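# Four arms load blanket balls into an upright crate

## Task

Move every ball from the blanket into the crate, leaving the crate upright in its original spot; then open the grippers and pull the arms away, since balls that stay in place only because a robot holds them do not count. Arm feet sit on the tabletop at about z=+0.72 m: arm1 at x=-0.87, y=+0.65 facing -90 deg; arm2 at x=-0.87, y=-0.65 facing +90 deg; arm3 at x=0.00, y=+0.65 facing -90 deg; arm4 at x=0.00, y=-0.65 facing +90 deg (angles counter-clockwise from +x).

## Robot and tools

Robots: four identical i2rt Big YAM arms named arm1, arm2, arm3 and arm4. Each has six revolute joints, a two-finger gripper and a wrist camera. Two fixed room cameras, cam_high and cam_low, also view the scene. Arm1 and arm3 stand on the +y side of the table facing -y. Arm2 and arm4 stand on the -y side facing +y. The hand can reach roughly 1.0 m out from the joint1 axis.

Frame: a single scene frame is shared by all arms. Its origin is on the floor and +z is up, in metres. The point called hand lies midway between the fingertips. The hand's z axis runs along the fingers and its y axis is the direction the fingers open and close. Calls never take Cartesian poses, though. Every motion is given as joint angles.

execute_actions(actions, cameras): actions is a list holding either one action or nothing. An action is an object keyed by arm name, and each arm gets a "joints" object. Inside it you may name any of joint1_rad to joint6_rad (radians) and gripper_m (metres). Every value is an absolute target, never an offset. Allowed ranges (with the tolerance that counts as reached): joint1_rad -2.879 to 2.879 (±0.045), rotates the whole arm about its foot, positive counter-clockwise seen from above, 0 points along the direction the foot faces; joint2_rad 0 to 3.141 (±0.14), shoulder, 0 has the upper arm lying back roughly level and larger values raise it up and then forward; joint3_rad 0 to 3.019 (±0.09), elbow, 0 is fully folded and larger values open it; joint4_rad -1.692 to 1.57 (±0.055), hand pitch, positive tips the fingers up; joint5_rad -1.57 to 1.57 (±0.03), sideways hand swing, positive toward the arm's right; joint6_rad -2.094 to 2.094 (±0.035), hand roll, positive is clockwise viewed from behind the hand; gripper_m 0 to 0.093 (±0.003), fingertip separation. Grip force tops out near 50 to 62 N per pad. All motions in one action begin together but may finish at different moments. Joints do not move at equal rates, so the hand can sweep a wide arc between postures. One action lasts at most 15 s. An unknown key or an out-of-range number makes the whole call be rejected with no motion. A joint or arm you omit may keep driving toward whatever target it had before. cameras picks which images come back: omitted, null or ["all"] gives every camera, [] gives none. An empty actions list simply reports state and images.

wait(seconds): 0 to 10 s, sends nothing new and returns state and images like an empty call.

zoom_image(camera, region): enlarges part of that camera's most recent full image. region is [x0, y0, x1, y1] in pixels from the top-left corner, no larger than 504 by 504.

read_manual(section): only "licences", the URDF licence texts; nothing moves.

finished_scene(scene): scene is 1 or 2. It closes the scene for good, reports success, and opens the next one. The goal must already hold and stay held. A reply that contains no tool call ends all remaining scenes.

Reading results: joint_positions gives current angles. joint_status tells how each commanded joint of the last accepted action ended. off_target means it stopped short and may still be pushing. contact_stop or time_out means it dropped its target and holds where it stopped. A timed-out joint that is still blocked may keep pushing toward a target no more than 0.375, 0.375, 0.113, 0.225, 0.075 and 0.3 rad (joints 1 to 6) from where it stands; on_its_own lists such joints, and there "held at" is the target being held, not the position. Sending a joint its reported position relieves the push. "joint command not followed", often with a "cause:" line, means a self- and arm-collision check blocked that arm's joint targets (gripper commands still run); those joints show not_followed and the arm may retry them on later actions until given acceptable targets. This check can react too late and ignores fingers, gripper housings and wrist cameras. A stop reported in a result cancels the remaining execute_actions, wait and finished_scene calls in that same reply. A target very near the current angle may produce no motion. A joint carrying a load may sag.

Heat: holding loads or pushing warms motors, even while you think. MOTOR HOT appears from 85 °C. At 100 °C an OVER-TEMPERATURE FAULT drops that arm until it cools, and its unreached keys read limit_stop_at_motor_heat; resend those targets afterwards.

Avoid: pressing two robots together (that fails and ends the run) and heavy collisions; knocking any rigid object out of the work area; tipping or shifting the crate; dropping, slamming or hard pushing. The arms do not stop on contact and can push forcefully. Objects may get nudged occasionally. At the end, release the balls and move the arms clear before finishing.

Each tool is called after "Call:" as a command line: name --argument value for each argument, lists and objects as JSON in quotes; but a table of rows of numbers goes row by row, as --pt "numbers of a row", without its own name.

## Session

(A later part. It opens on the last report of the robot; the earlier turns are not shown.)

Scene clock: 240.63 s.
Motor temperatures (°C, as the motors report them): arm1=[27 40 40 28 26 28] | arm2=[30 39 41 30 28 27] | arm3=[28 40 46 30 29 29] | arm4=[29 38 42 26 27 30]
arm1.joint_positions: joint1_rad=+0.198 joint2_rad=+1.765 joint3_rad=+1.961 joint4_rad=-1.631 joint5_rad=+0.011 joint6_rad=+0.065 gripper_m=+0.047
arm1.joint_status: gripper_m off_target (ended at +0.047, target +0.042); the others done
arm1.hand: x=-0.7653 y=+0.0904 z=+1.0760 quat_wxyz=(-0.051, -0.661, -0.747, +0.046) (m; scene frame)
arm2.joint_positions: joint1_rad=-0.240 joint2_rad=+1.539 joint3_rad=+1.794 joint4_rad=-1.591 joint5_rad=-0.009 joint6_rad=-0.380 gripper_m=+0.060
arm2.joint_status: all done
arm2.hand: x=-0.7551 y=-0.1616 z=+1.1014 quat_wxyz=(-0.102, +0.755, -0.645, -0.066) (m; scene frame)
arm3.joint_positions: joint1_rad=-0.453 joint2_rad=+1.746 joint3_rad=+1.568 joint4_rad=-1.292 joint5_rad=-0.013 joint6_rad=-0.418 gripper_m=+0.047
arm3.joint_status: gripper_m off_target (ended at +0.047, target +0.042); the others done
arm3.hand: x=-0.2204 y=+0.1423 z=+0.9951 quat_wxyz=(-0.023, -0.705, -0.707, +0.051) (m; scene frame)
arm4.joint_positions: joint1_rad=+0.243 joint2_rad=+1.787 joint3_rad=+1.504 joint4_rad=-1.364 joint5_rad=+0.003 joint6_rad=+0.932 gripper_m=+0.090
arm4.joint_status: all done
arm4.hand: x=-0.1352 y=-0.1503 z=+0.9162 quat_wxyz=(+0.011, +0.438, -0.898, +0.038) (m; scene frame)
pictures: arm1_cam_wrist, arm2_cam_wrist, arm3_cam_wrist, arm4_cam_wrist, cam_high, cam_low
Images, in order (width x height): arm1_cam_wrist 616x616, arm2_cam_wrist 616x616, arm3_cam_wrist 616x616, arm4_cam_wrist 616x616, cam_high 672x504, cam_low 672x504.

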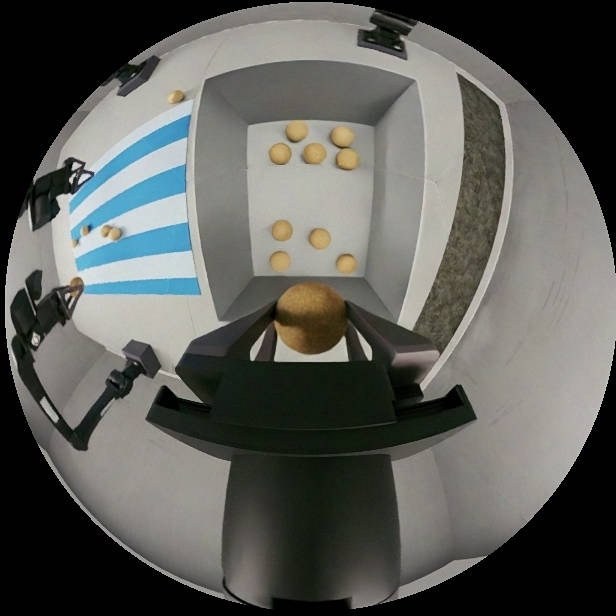

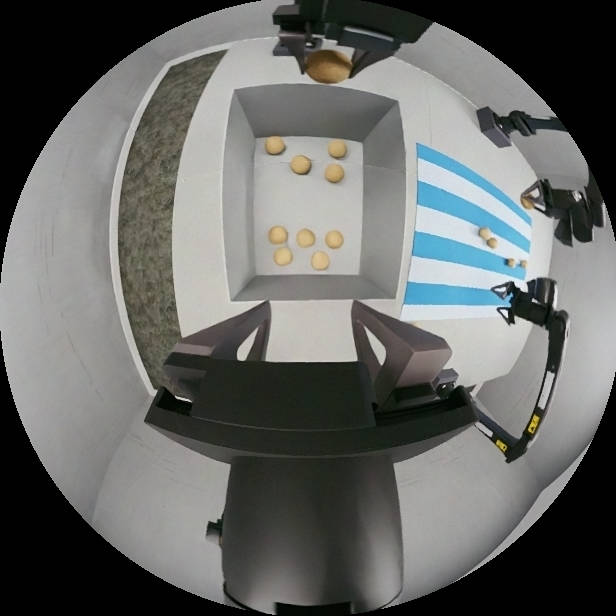

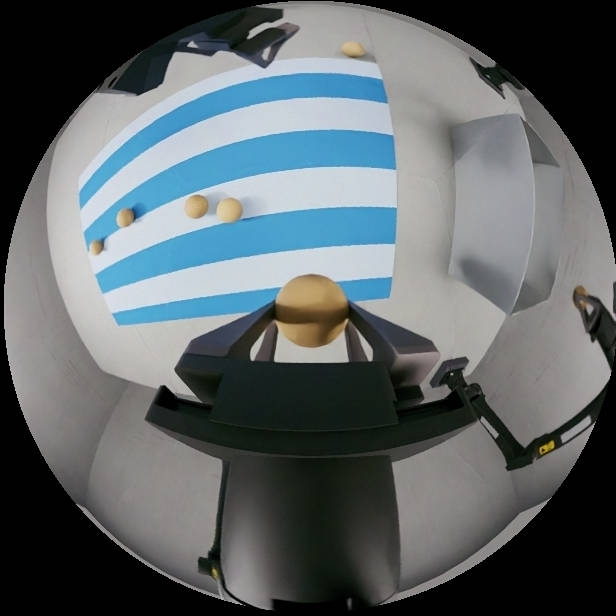

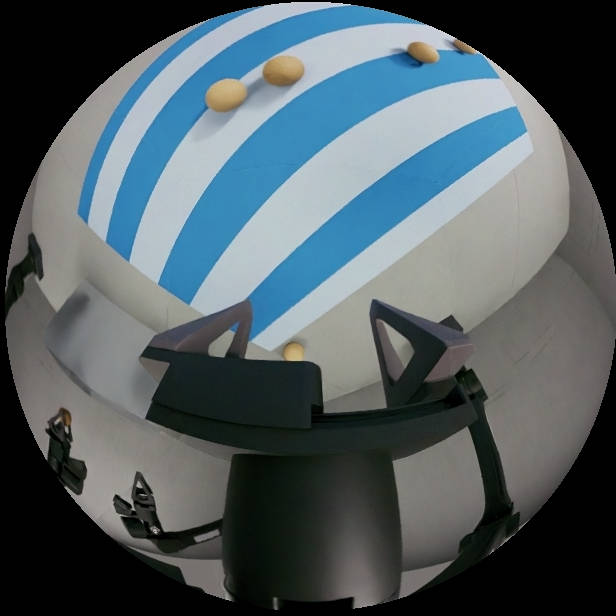

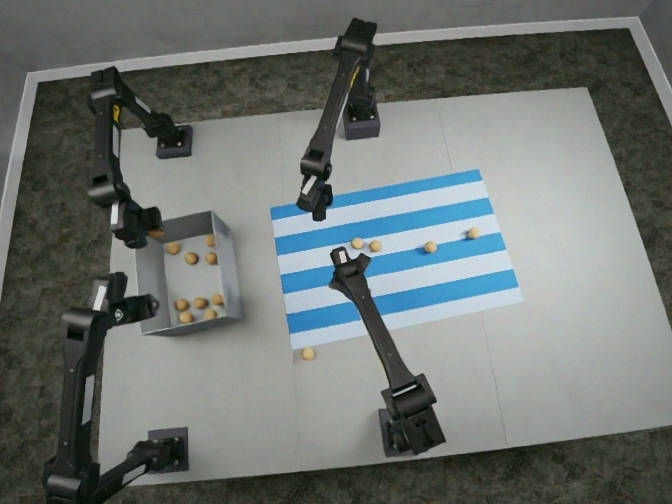

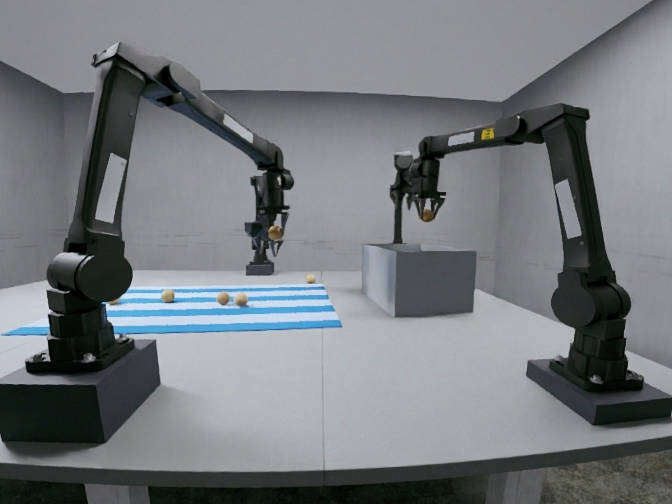

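Call:
execute_actions --actions '[{"arm1":{"joints":{"joint2_rad":1.936,"joint3_rad":1.372,"joint4_rad":-1.027}},"arm2":{"joints":{"joint1_rad":-1.077,"joint2_rad":1.90,"joint3_rad":2.15,"joint6_rad":0.01,"gripper_m":0.072}},"arm3":{"joints":{"joint1_rad":-0.838,"joint2_rad":1.755,"joint3_rad":0.803,"joint4_rad":-0.544,"joint6_rad":-0.94}},"arm4":{"joints":{"joint1_rad":-0.360,"joint2_rad":2.11,"joint3_rad":2.0,"joint4_rad":-1.102,"joint6_rad":0.0}}}]' --cameras '["arm1_cam_wrist","arm2_cam_wrist","arm4_cam_wrist","cam_high"]'

Scene clock: 246.90 s.
Motor temperatures (°C, as the motors report them): arm1=[27 39 40 28 26 28] | arm2=[30 39 42 30 28 27] | arm3=[28 40 45 30 29 29] | arm4=[29 38 43 26 27 30]
arm1.joint_positions: joint1_rad=+0.198 joint2_rad=+1.950 joint3_rad=+1.377 joint4_rad=-1.041 joint5_rad=+0.011 joint6_rad=+0.065 gripper_m=+0.047
arm1.joint_status: all done
arm1.hand: x=-0.7717 y=+0.1239 z=+0.7603 quat_wxyz=(+0.020, -0.662, -0.749, -0.009) (m; scene frame)
arm2.joint_positions: joint1_rad=-1.070 joint2_rad=+1.916 joint3_rad=+2.086 joint4_rad=-1.596 joint5_rad=-0.003 joint6_rad=-0.001 gripper_m=+0.072
arm2.joint_status: all done
arm2.hand: x=-0.3228 y=-0.3436 z=+1.0111 quat_wxyz=(-0.065, +0.255, -0.964, -0.027) (m; scene frame)
arm3.joint_positions: joint1_rad=-0.838 joint2_rad=+1.748 joint3_rad=+0.798 joint4_rad=-0.554 joint5_rad=-0.014 joint6_rad=-0.929 gripper_m=+0.047
arm3.joint_status: all done
arm3.hand: x=-0.2824 y=+0.3740 z=+0.7502 quat_wxyz=(-0.002, -0.660, -0.751, +0.041) (m; scene frame)
arm4.joint_positions: joint1_rad=-0.351 joint2_rad=+2.110 joint3_rad=+1.950 joint4_rad=-1.113 joint5_rad=+0.003 joint6_rad=+0.010 gripper_m=+0.090
arm4.joint_status: all done
arm4.hand: x=+0.2331 y=+0.0361 z=+0.9023 quat_wxyz=(-0.116, +0.573, -0.807, -0.087) (m; scene frame)
pictures: arm1_cam_wrist, arm2_cam_wrist, arm4_cam_wrist, cam_high
Images, in order (width x height): arm1_cam_wrist 616x616, arm2_cam_wrist 616x616, arm4_cam_wrist 616x616, cam_high 672x504.

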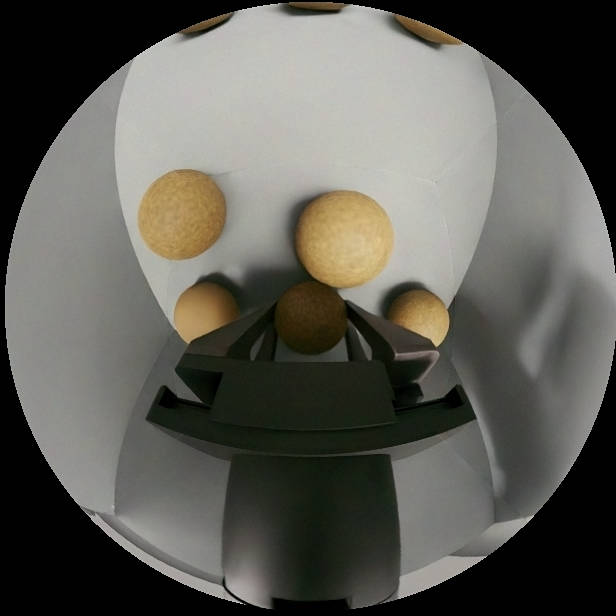

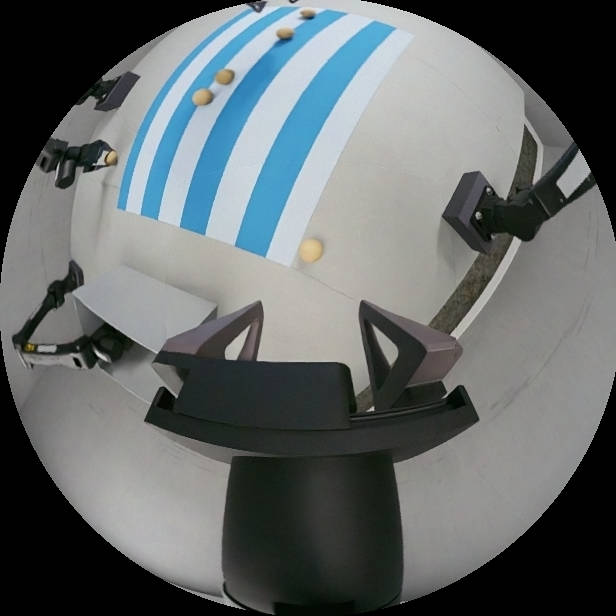

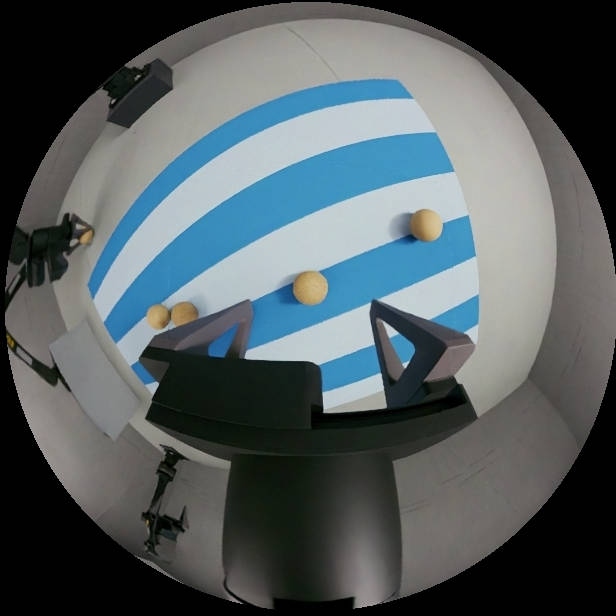

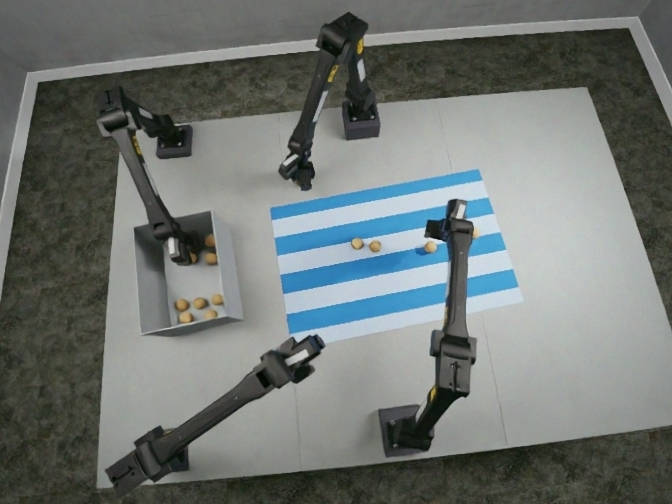

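Call:
execute_actions --actions '[{"arm1":{"joints":{"joint2_rad":1.90,"joint3_rad":2.03,"joint4_rad":-1.63,"gripper_m":0.060}},"arm2":{"joints":{"joint2_rad":2.106,"joint3_rad":1.652,"joint4_rad":-1.083}},"arm3":{"joints":{"joint1_rad":-0.167,"joint2_rad":1.51,"joint3_rad":1.30,"joint4_rad":-1.24,"gripper_m":0.09}},"arm4":{"joints":{"joint2_rad":2.305,"joint3_rad":1.986,"gripper_m":0.074}}}]' --cameras '["arm1_cam_wrist","arm2_cam_wrist","arm4_cam_wrist","cam_high"]'

Scene clock: 258.73 s.
Motor temperatures (°C, as the motors report them): arm1=[27 40 39 28 26 28] | arm2=[30 39 44 30 28 27] | arm3=[28 39 44 30 29 29] | arm4=[29 40 45 26 27 30]
arm1.joint_positions: joint1_rad=+0.198 joint2_rad=+1.898 joint3_rad=+1.994 joint4_rad=-1.616 joint5_rad=+0.011 joint6_rad=+0.065 gripper_m=+0.060
arm1.joint_status: all done
arm1.hand: x=-0.7595 y=+0.0600 z=+1.0146 quat_wxyz=(-0.017, -0.662, -0.749, +0.020) (m; scene frame)
arm2.joint_positions: joint1_rad=-1.070 joint2_rad=+2.106 joint3_rad=+1.656 joint4_rad=-1.096 joint5_rad=-0.001 joint6_rad=-0.001 gripper_m=+0.072
arm2.joint_status: all done
arm2.hand: x=-0.3278 y=-0.3421 z=+0.7357 quat_wxyz=(-0.008, +0.256, -0.967, -0.010) (m; scene frame)
arm3.joint_positions: joint1_rad=-0.160 joint2_rad=+1.492 joint3_rad=+1.282 joint4_rad=-1.233 joint5_rad=-0.017 joint6_rad=-0.931 gripper_m=+0.090
arm3.joint_status: all done
arm3.hand: x=-0.0523 y=+0.1898 z=+1.0035 quat_wxyz=(-0.021, -0.371, -0.926, +0.065) (m; scene frame)
arm4.joint_positions: joint1_rad=-0.351 joint2_rad=+2.315 joint3_rad=+1.956 joint4_rad=-1.113 joint5_rad=+0.003 joint6_rad=+0.009 gripper_m=+0.074
arm4.joint_status: all done
arm4.hand: x=+0.2274 y=+0.0225 z=+0.7621 quat_wxyz=(-0.036, +0.579, -0.814, -0.028) (m; scene frame)
pictures: arm1_cam_wrist, arm2_cam_wrist, arm4_cam_wrist, cam_high
Images, in order (width x height): arm1_cam_wrist 616x616, arm2_cam_wrist 616x616, arm4_cam_wrist 616x616, cam_high 672x504.

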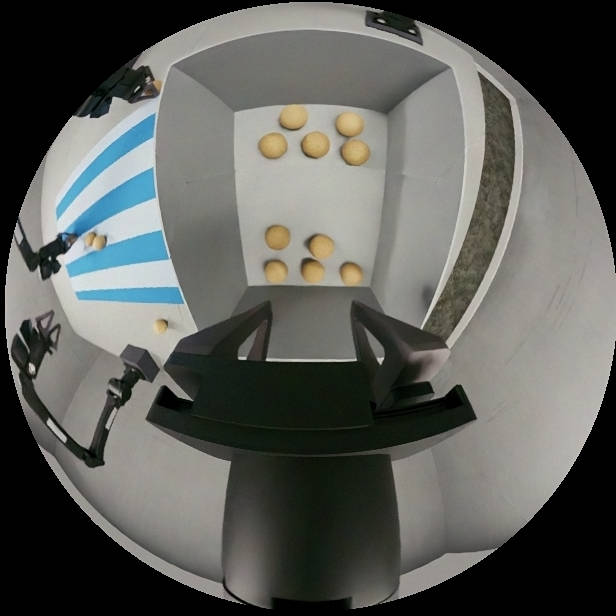

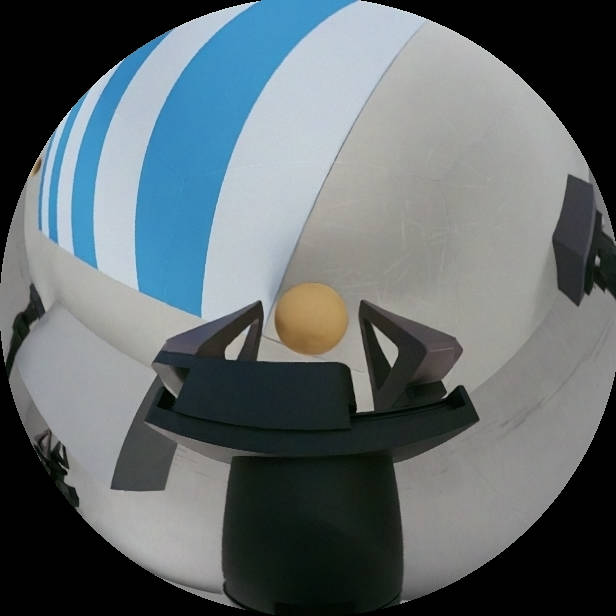

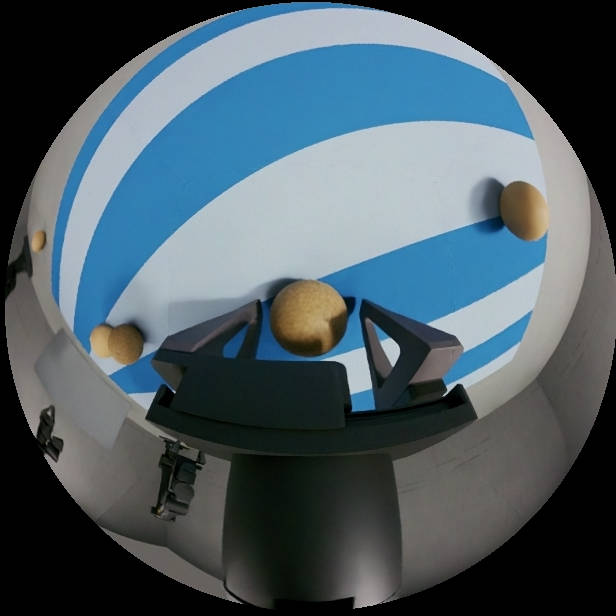

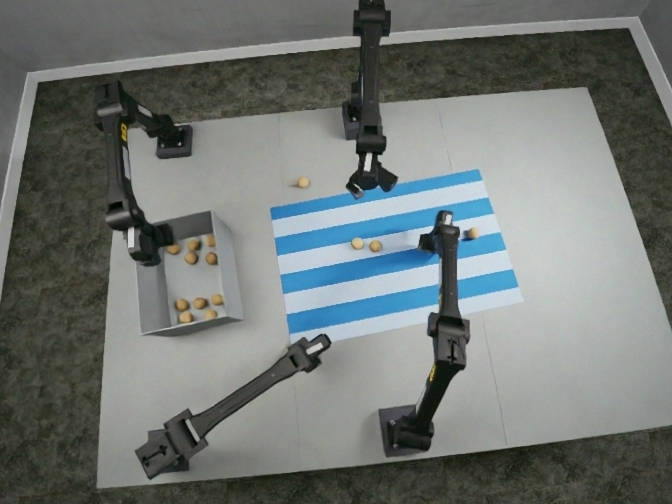

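Call:
zoom_image --camera "cam_high" --region '[130, 160, 330, 345]'

Region (130, 160, 330, 345) of cam_high's 672x504 image, scaled by 2.520, with more detail than that image has; it fills the top 466 rows of this view, and the rest is white.

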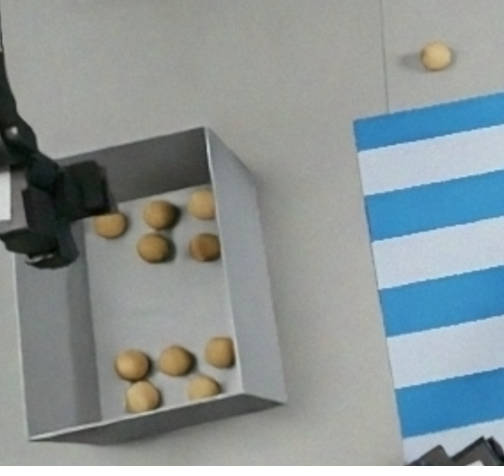

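Call:
execute_actions --actions '[{"arm1":{"joints":{"joint1_rad":1.0,"joint2_rad":1.975,"joint3_rad":2.17,"joint6_rad":-0.01,"gripper_m":0.072}},"arm2":{"joints":{"joint1_rad":-0.26,"joint2_rad":1.62,"joint3_rad":1.84,"joint4_rad":-1.40,"joint6_rad":-0.242,"gripper_m":0.042}},"arm3":{"joints":{"joint1_rad":-0.180,"joint2_rad":1.55,"joint3_rad":1.52,"joint4_rad":-1.385}},"arm4":{"joints":{"joint1_rad":0.35,"joint2_rad":1.765,"joint3_rad":1.50,"joint4_rad":-1.265,"joint6_rad":0.5,"gripper_m":0.042}}}]' --cameras '["arm2_cam_wrist","arm3_cam_wrist","arm4_cam_wrist","cam_high"]'

Scene clock: 267.90 s.
Motor temperatures (°C, as the motors report them): arm1=[27 40 41 28 26 28] | arm2=[30 40 43 30 28 27] | arm3=[28 39 46 30 29 29] | arm4=[29 41 44 26 27 30]
arm1.joint_positions: joint1_rad=+0.995 joint2_rad=+1.957 joint3_rad=+2.120 joint4_rad=-1.619 joint5_rad=+0.006 joint6_rad=-0.002 gripper_m=+0.072
arm1.joint_status: all done
arm1.hand: x=-0.3436 y=+0.2998 z=+1.0297 quat_wxyz=(-0.054, -0.287, -0.956, +0.020) (m; scene frame)
arm2.joint_positions: joint1_rad=-0.254 joint2_rad=+1.641 joint3_rad=+1.820 joint4_rad=-1.391 joint5_rad=-0.008 joint6_rad=-0.231 gripper_m=+0.048
arm2.joint_status: gripper_m off_target (ended at +0.048, target +0.042); the others done
arm2.hand: x=-0.7309 y=-0.0912 z=+1.0750 quat_wxyz=(-0.150, +0.693, -0.698, -0.105) (m; scene frame)
arm3.joint_positions: joint1_rad=-0.175 joint2_rad=+1.548 joint3_rad=+1.490 joint4_rad=-1.377 joint5_rad=-0.017 joint6_rad=-0.931 gripper_m=+0.090
arm3.joint_status: all done
arm3.hand: x=-0.0630 y=+0.1603 z=+1.0587 quat_wxyz=(-0.021, -0.377, -0.923, +0.069) (m; scene frame)
arm4.joint_positions: joint1_rad=+0.356 joint2_rad=+1.748 joint3_rad=+1.511 joint4_rad=-1.250 joint5_rad=-0.001 joint6_rad=+0.490 gripper_m=+0.047
arm4.joint_status: gripper_m off_target (ended at +0.047, target +0.042); the others done
arm4.hand: x=-0.2020 y=-0.1411 z=+0.9394 quat_wxyz=(-0.009, +0.667, -0.744, -0.041) (m; scene frame)
pictures: arm2_cam_wrist, arm3_cam_wrist, arm4_cam_wrist, cam_high
Images, in order (width x height): arm2_cam_wrist 616x616, arm3_cam_wrist 616x616, arm4_cam_wrist 616x616, cam_high 672x504.

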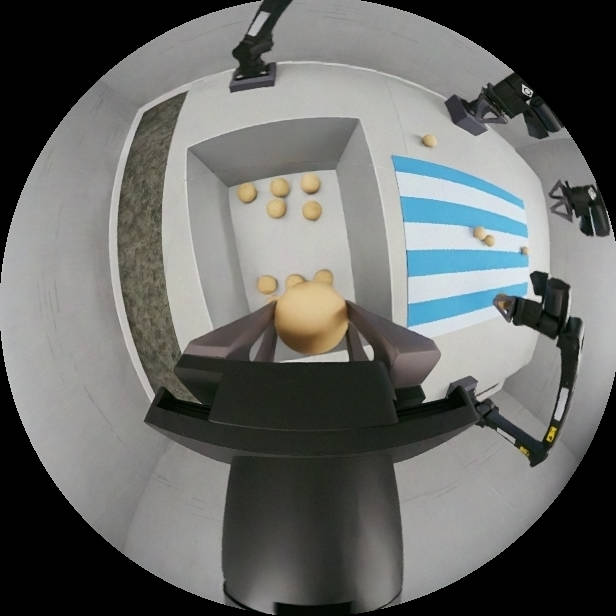

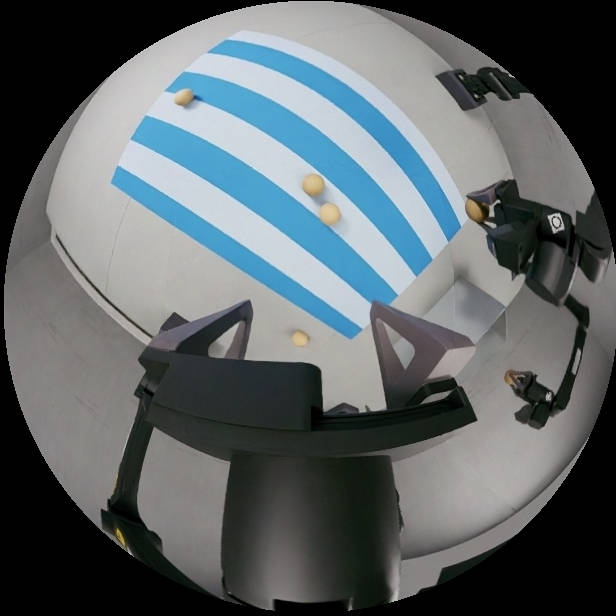

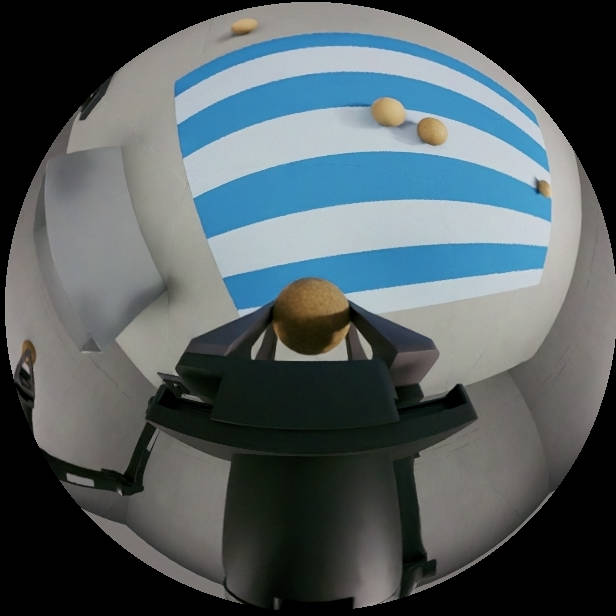

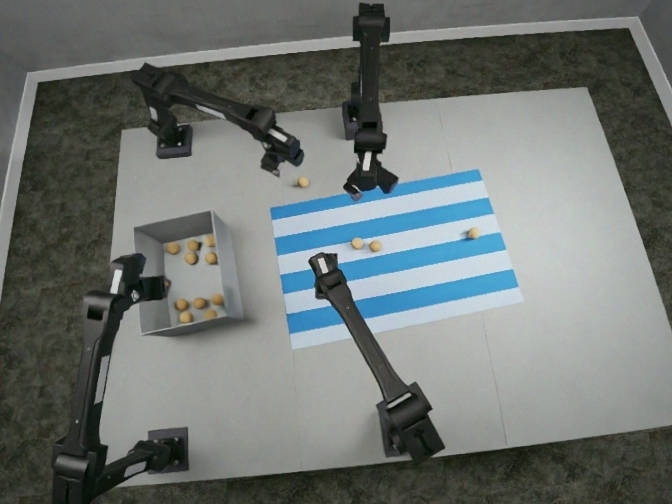

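Call:
zoom_image --camera "arm2_cam_wrist" --region '[250, 260, 376, 370]'

Call:
zoom_image --camera "arm4_cam_wrist" --region '[250, 260, 376, 370]'

Call:
zoom_image --camera "arm3_cam_wrist" --region '[270, 150, 376, 250]'

Region (250, 260, 376, 370) of arm2_cam_wrist's 616x616 image, scaled by 4.000, with more detail than that image has; it fills the top 440 rows of this view, and the rest is white.

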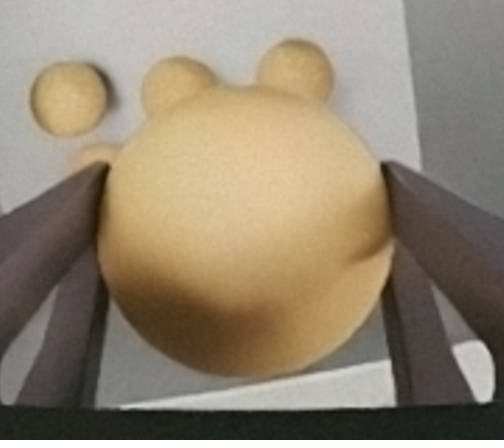

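Region (250, 260, 376, 370) of arm4_cam_wrist's 616x616 image, scaled by 4.000, with more detail than that image has; it fills the top 440 rows of this view, and the rest is white.

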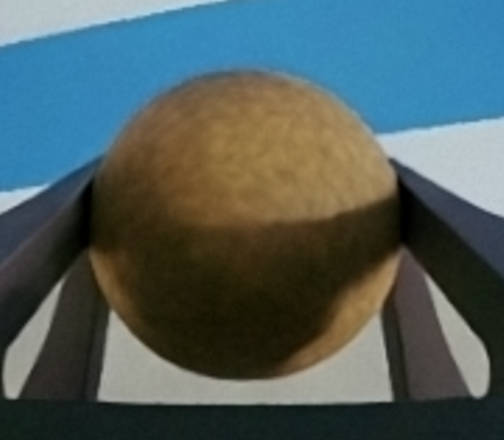

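Region (270, 150, 376, 250) of arm3_cam_wrist's 616x616 image, scaled by 4.755, with more detail than that image has; it fills the top 475 rows of this view, and the rest is white.

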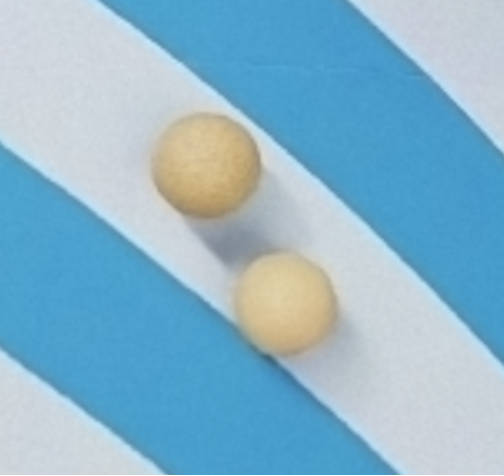

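Call:
execute_actions --actions '[{"arm1":{"joints":{"joint1_rad":1.134,"joint2_rad":2.193,"joint3_rad":1.770,"joint4_rad":-1.111}},"arm2":{"joints":{"joint1_rad":-0.099,"joint2_rad":2.034,"joint3_rad":1.540,"joint4_rad":-1.037}},"arm3":{"joints":{"joint2_rad":2.104,"joint3_rad":1.438,"joint4_rad":-0.810,"gripper_m":0.082}},"arm4":{"joints":{"joint1_rad":0.780,"joint2_rad":1.795,"joint3_rad":0.980,"joint4_rad":-0.694,"joint6_rad":0.94}}}]' --cameras '["arm1_cam_wrist","arm2_cam_wrist","arm3_cam_wrist","cam_high"]'

Scene clock: 272.33 s.
Motor temperatures (°C, as the motors report them): arm1=[27 40 41 28 26 28] | arm2=[30 40 43 30 28 27] | arm3=[28 39 46 30 29 29] | arm4=[29 40 43 26 27 30]
arm1.joint_positions: joint1_rad=+1.133 joint2_rad=+2.180 joint3_rad=+1.771 joint4_rad=-1.127 joint5_rad=+0.008 joint6_rad=-0.003 gripper_m=+0.072
arm1.joint_status: all done
arm1.hand: x=-0.2816 y=+0.3661 z=+0.7606 quat_wxyz=(-0.016, -0.220, -0.975, +0.008) (m; scene frame)
arm2.joint_positions: joint1_rad=-0.096 joint2_rad=+2.040 joint3_rad=+1.543 joint4_rad=-1.049 joint5_rad=-0.008 joint6_rad=-0.232 gripper_m=+0.047
arm2.joint_status: all done
arm2.hand: x=-0.8233 y=-0.0565 z=+0.7446 quat_wxyz=(-0.008, +0.759, -0.651, -0.019) (m; scene frame)
arm3.joint_positions: joint1_rad=-0.176 joint2_rad=+2.108 joint3_rad=+1.418 joint4_rad=-0.819 joint5_rad=-0.018 joint6_rad=-0.931 gripper_m=+0.082
arm3.joint_status: all done
arm3.hand: x=-0.0789 y=+0.0709 z=+0.7470 quat_wxyz=(-0.013, -0.379, -0.925, +0.033) (m; scene frame)
arm4.joint_positions: joint1_rad=+0.788 joint2_rad=+1.784 joint3_rad=+0.984 joint4_rad=-0.712 joint5_rad=-0.001 joint6_rad=+0.930 gripper_m=+0.047
arm4.joint_status: all done
arm4.hand: x=-0.3263 y=-0.3419 z=+0.7514 quat_wxyz=(+0.008, +0.664, -0.747, -0.030) (m; scene frame)
pictures: arm1_cam_wrist, arm2_cam_wrist, arm3_cam_wrist, cam_high
Images, in order (width x height): arm1_cam_wrist 616x616, arm2_cam_wrist 616x616, arm3_cam_wrist 616x616, cam_high 672x504.

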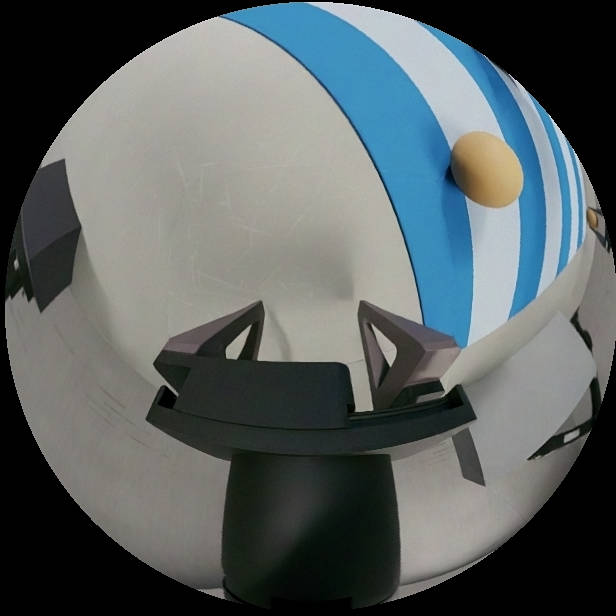

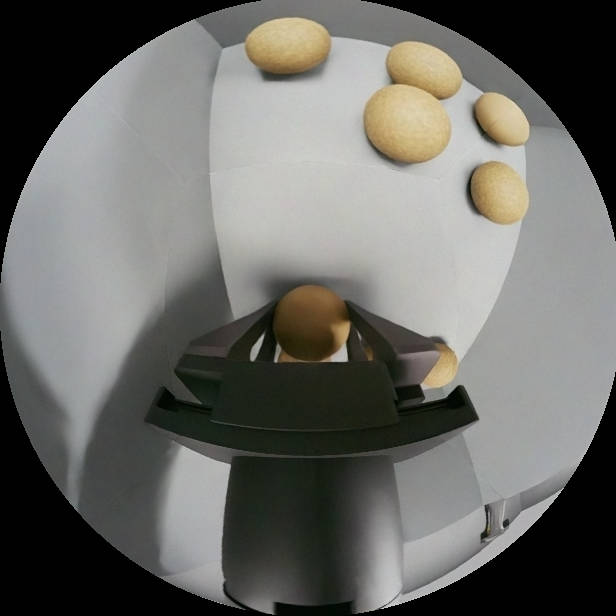

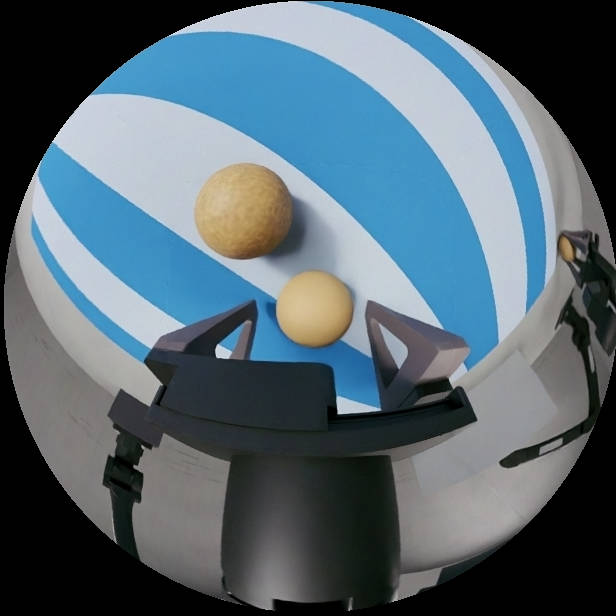

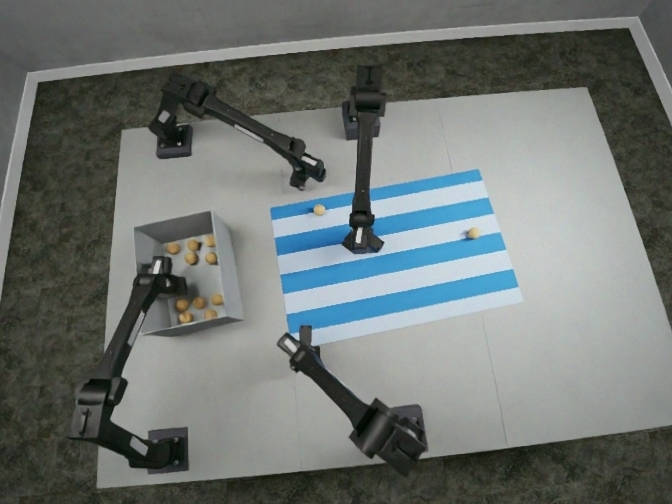

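Call:
zoom_image --camera "arm2_cam_wrist" --region '[250, 260, 376, 370]'

Call:
zoom_image --camera "cam_high" --region '[270, 150, 400, 270]'

Call:
zoom_image --camera "arm3_cam_wrist" --region '[240, 250, 386, 370]'

Region (250, 260, 376, 370) of arm2_cam_wrist's 616x616 image, scaled by 4.000, with more detail than that image has; it fills the top 440 rows of this view, and the rest is white.

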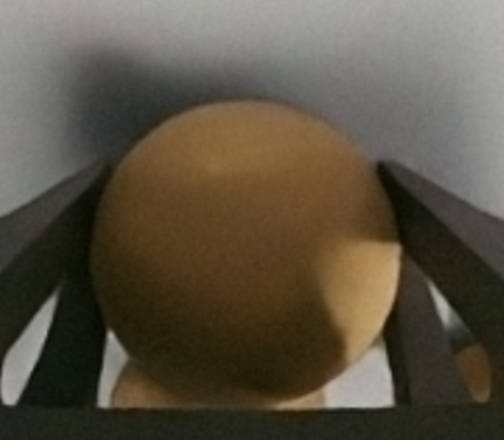

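Region (270, 150, 400, 270) of cam_high's 672x504 image, scaled by 3.877, with more detail than that image has; it fills the top 465 rows of this view, and the rest is white.

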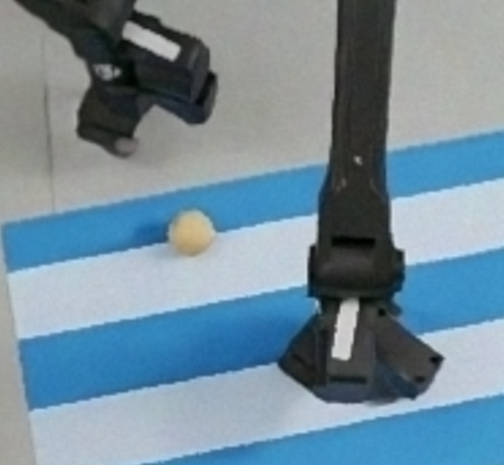

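Region (240, 250, 386, 370) of arm3_cam_wrist's 616x616 image, scaled by 3.452, with more detail than that image has; it fills the top 414 rows of this view, and the rest is white.

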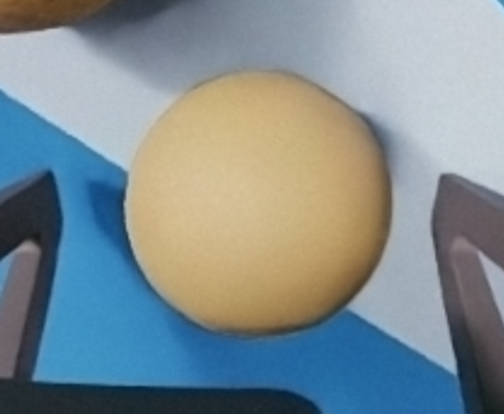

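Call:
zoom_image --camera "arm2_cam_wrist" --region '[340, 60, 480, 190]'

Call:
execute_actions --actions '[]' --cameras '["arm1_cam_wrist","cam_high"]'

Region (340, 60, 480, 190) of arm2_cam_wrist's 616x616 image, scaled by 3.600, with more detail than that image has; it fills the top 468 rows of this view, and the rest is white.

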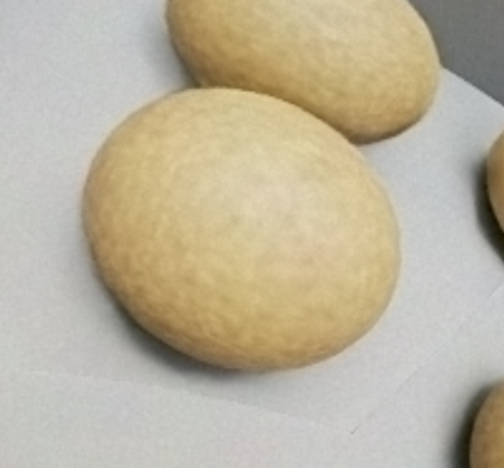

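Scene clock: 278.80 s.
Motor temperatures (°C, as the motors report them): arm1=[27 40 40 28 26 28] | arm2=[30 40 42 30 28 27] | arm3=[28 40 46 30 29 29] | arm4=[29 39 41 26 27 30]
arm1.joint_positions: joint1_rad=+1.133 joint2_rad=+2.180 joint3_rad=+1.771 joint4_rad=-1.127 joint5_rad=+0.008 joint6_rad=-0.003 gripper_m=+0.072
arm1.joint_status: all done
arm1.hand: x=-0.2816 y=+0.3661 z=+0.7606 quat_wxyz=(-0.016, -0.220, -0.975, +0.008) (m; scene frame)
arm2.joint_positions: joint1_rad=-0.096 joint2_rad=+2.040 joint3_rad=+1.543 joint4_rad=-1.049 joint5_rad=-0.008 joint6_rad=-0.232 gripper_m=+0.047
arm2.joint_status: all done
arm2.hand: x=-0.8233 y=-0.0565 z=+0.7446 quat_wxyz=(-0.008, +0.759, -0.651, -0.019) (m; scene frame)
arm3.joint_positions: joint1_rad=-0.176 joint2_rad=+2.108 joint3_rad=+1.418 joint4_rad=-0.819 joint5_rad=-0.018 joint6_rad=-0.931 gripper_m=+0.082
arm3.joint_status: all done
arm3.hand: x=-0.0789 y=+0.0709 z=+0.7470 quat_wxyz=(-0.013, -0.379, -0.925, +0.033) (m; scene frame)
arm4.joint_positions: joint1_rad=+0.788 joint2_rad=+1.784 joint3_rad=+0.984 joint4_rad=-0.712 joint5_rad=-0.001 joint6_rad=+0.931 gripper_m=+0.047
arm4.joint_status: all done
arm4.hand: x=-0.3263 y=-0.3419 z=+0.7514 quat_wxyz=(+0.008, +0.664, -0.747, -0.030) (m; scene frame)
pictures: arm1_cam_wrist, cam_high
Images, in order (width x height): arm1_cam_wrist 616x616, cam_high 672x504.

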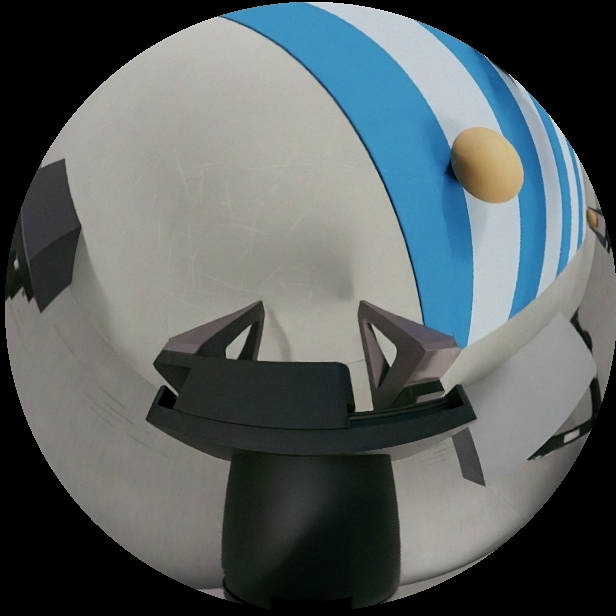

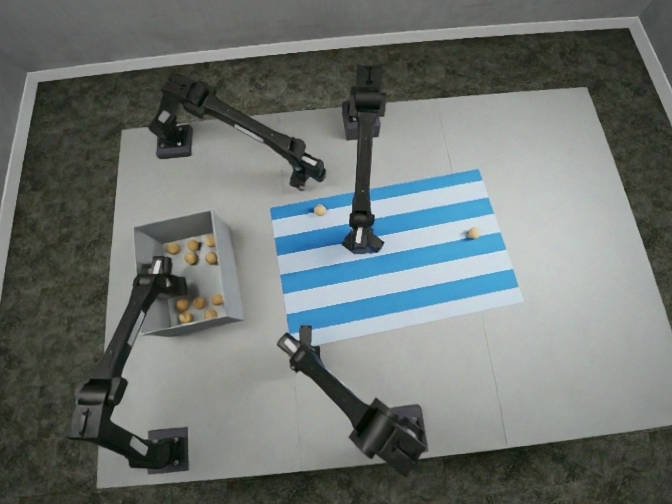

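Call:
zoom_image --camera "cam_high" --region '[270, 150, 400, 270]'

Region (270, 150, 400, 270) of cam_high's 672x504 image, scaled by 3.877, with more detail than that image has; it fills the top 465 rows of this view, and the rest is white.

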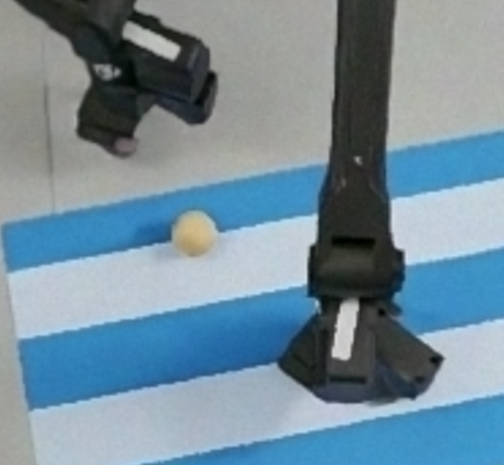

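Call:
execute_actions --actions '[{"arm1":{"joints":{"joint1_rad":0.996,"joint3_rad":2.25,"joint4_rad":-1.155,"gripper_m":0.076}},"arm2":{"joints":{"joint3_rad":1.523,"joint4_rad":-1.018}},"arm3":{"joints":{"joint1_rad":0.12,"joint2_rad":1.66,"joint3_rad":1.52,"joint4_rad":-1.30,"gripper_m":0.042}},"arm4":{"joints":{"joint1_rad":0.30,"joint3_rad":1.45,"joint4_rad":-1.22,"gripper_m":0.09}}}]' --cameras '["arm1_cam_wrist","arm2_cam_wrist","arm3_cam_wrist","cam_high"]'

Scene clock: 284.27 s.
Motor temperatures (°C, as the motors report them): arm1=[27 40 40 28 26 28] | arm2=[30 40 42 30 28 27] | arm3=[28 41 46 30 29 29] | arm4=[29 38 41 26 27 30]
arm1.joint_positions: joint1_rad=+0.999 joint2_rad=+2.189 joint3_rad=+2.213 joint4_rad=-1.147 joint5_rad=+0.008 joint6_rad=-0.003 gripper_m=+0.076
arm1.joint_status: all done
arm1.hand: x=-0.2150 y=+0.2175 z=+0.9432 quat_wxyz=(-0.212, -0.279, -0.934, +0.068) (m; scene frame)
arm2.joint_positions: joint1_rad=-0.096 joint2_rad=+2.040 joint3_rad=+1.527 joint4_rad=-1.031 joint5_rad=-0.008 joint6_rad=-0.232 gripper_m=+0.047
arm2.joint_status: all done
arm2.hand: x=-0.8236 y=-0.0587 z=+0.7393 quat_wxyz=(-0.009, +0.759, -0.651, -0.019) (m; scene frame)
arm3.joint_positions: joint1_rad=+0.114 joint2_rad=+1.653 joint3_rad=+1.509 joint4_rad=-1.293 joint5_rad=-0.017 joint6_rad=-0.932 gripper_m=+0.047
arm3.joint_status: gripper_m off_target (ended at +0.047, target +0.042); the others done
arm3.hand: x=+0.0850 y=+0.1263 z=+1.0163 quat_wxyz=(-0.029, -0.240, -0.968, +0.064) (m; scene frame)
arm4.joint_positions: joint1_rad=+0.293 joint2_rad=+1.784 joint3_rad=+1.413 joint4_rad=-1.205 joint5_rad=+0.003 joint6_rad=+0.932 gripper_m=+0.090
arm4.joint_status: all done
arm4.hand: x=-0.1620 y=-0.1525 z=+0.8841 quat_wxyz=(+0.004, +0.461, -0.888, +0.003) (m; scene frame)
pictures: arm1_cam_wrist, arm2_cam_wrist, arm3_cam_wrist, cam_high
Images, in order (width x height): arm1_cam_wrist 616x616, arm2_cam_wrist 616x616, arm3_cam_wrist 616x616, cam_high 672x504.

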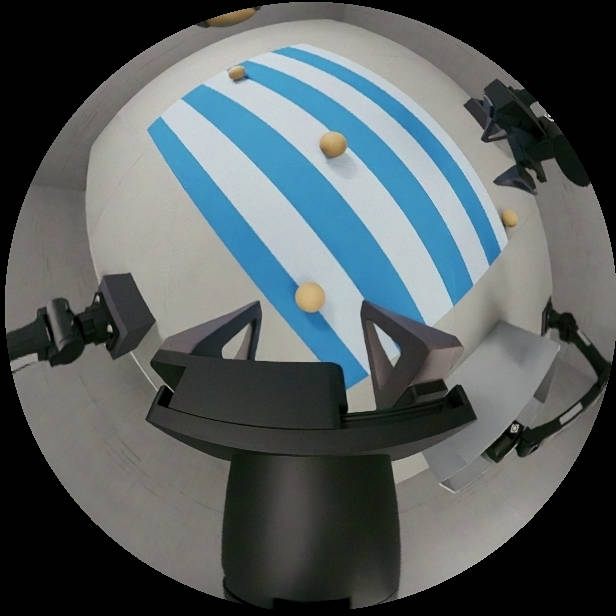

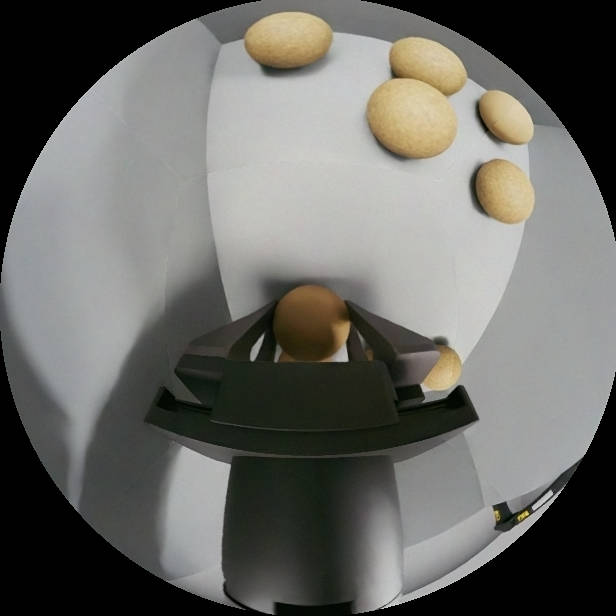

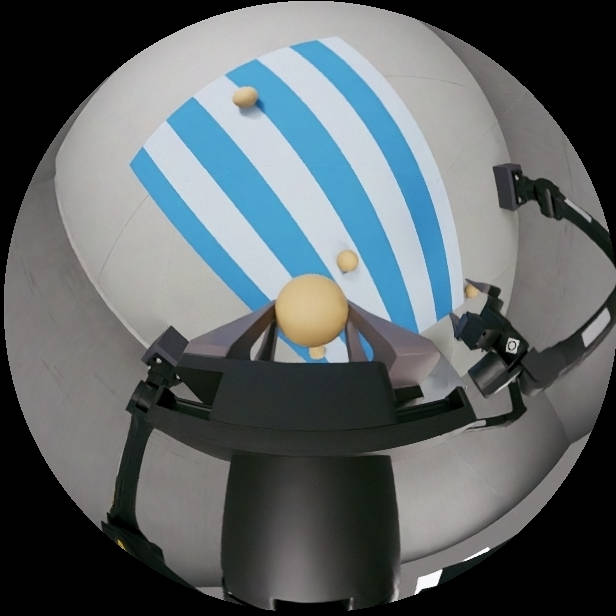

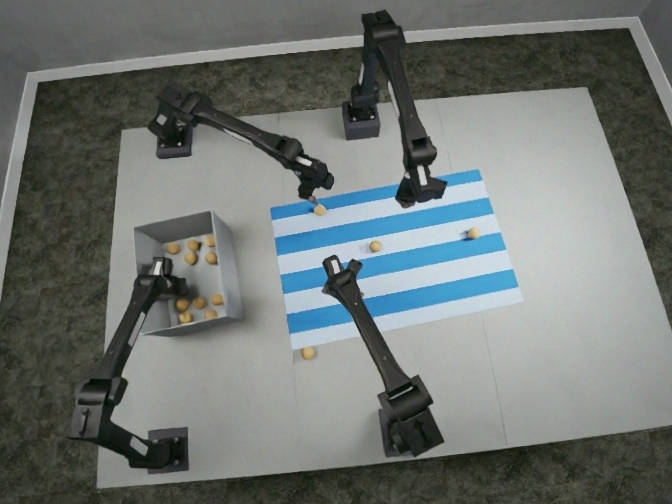

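Call:
zoom_image --camera "arm1_cam_wrist" --region '[250, 250, 376, 350]'

Call:
zoom_image --camera "cam_high" --region '[270, 190, 420, 375]'

Region (250, 250, 376, 350) of arm1_cam_wrist's 616x616 image, scaled by 4.000, with more detail than that image has; it fills the top 400 rows of this view, and the rest is white.

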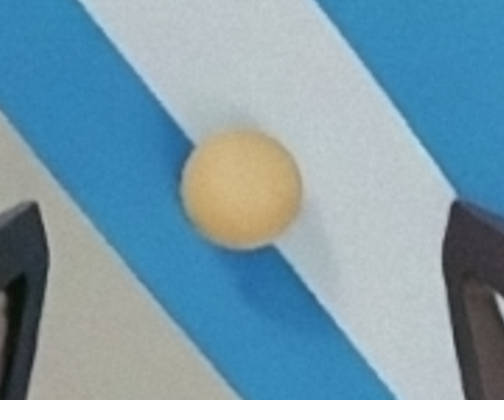

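Region (270, 190, 420, 375) of cam_high's 672x504 image, scaled by 2.724, with more detail than that image has; it fills the left 409 columns of this view, and the rest is white.

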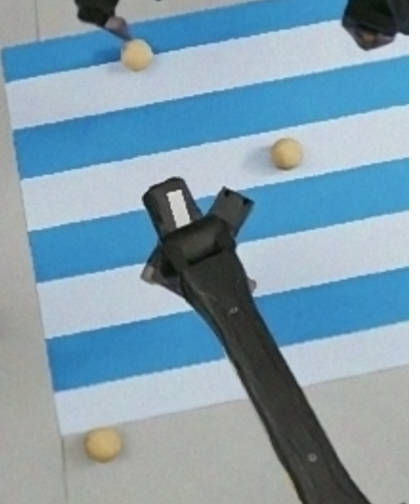

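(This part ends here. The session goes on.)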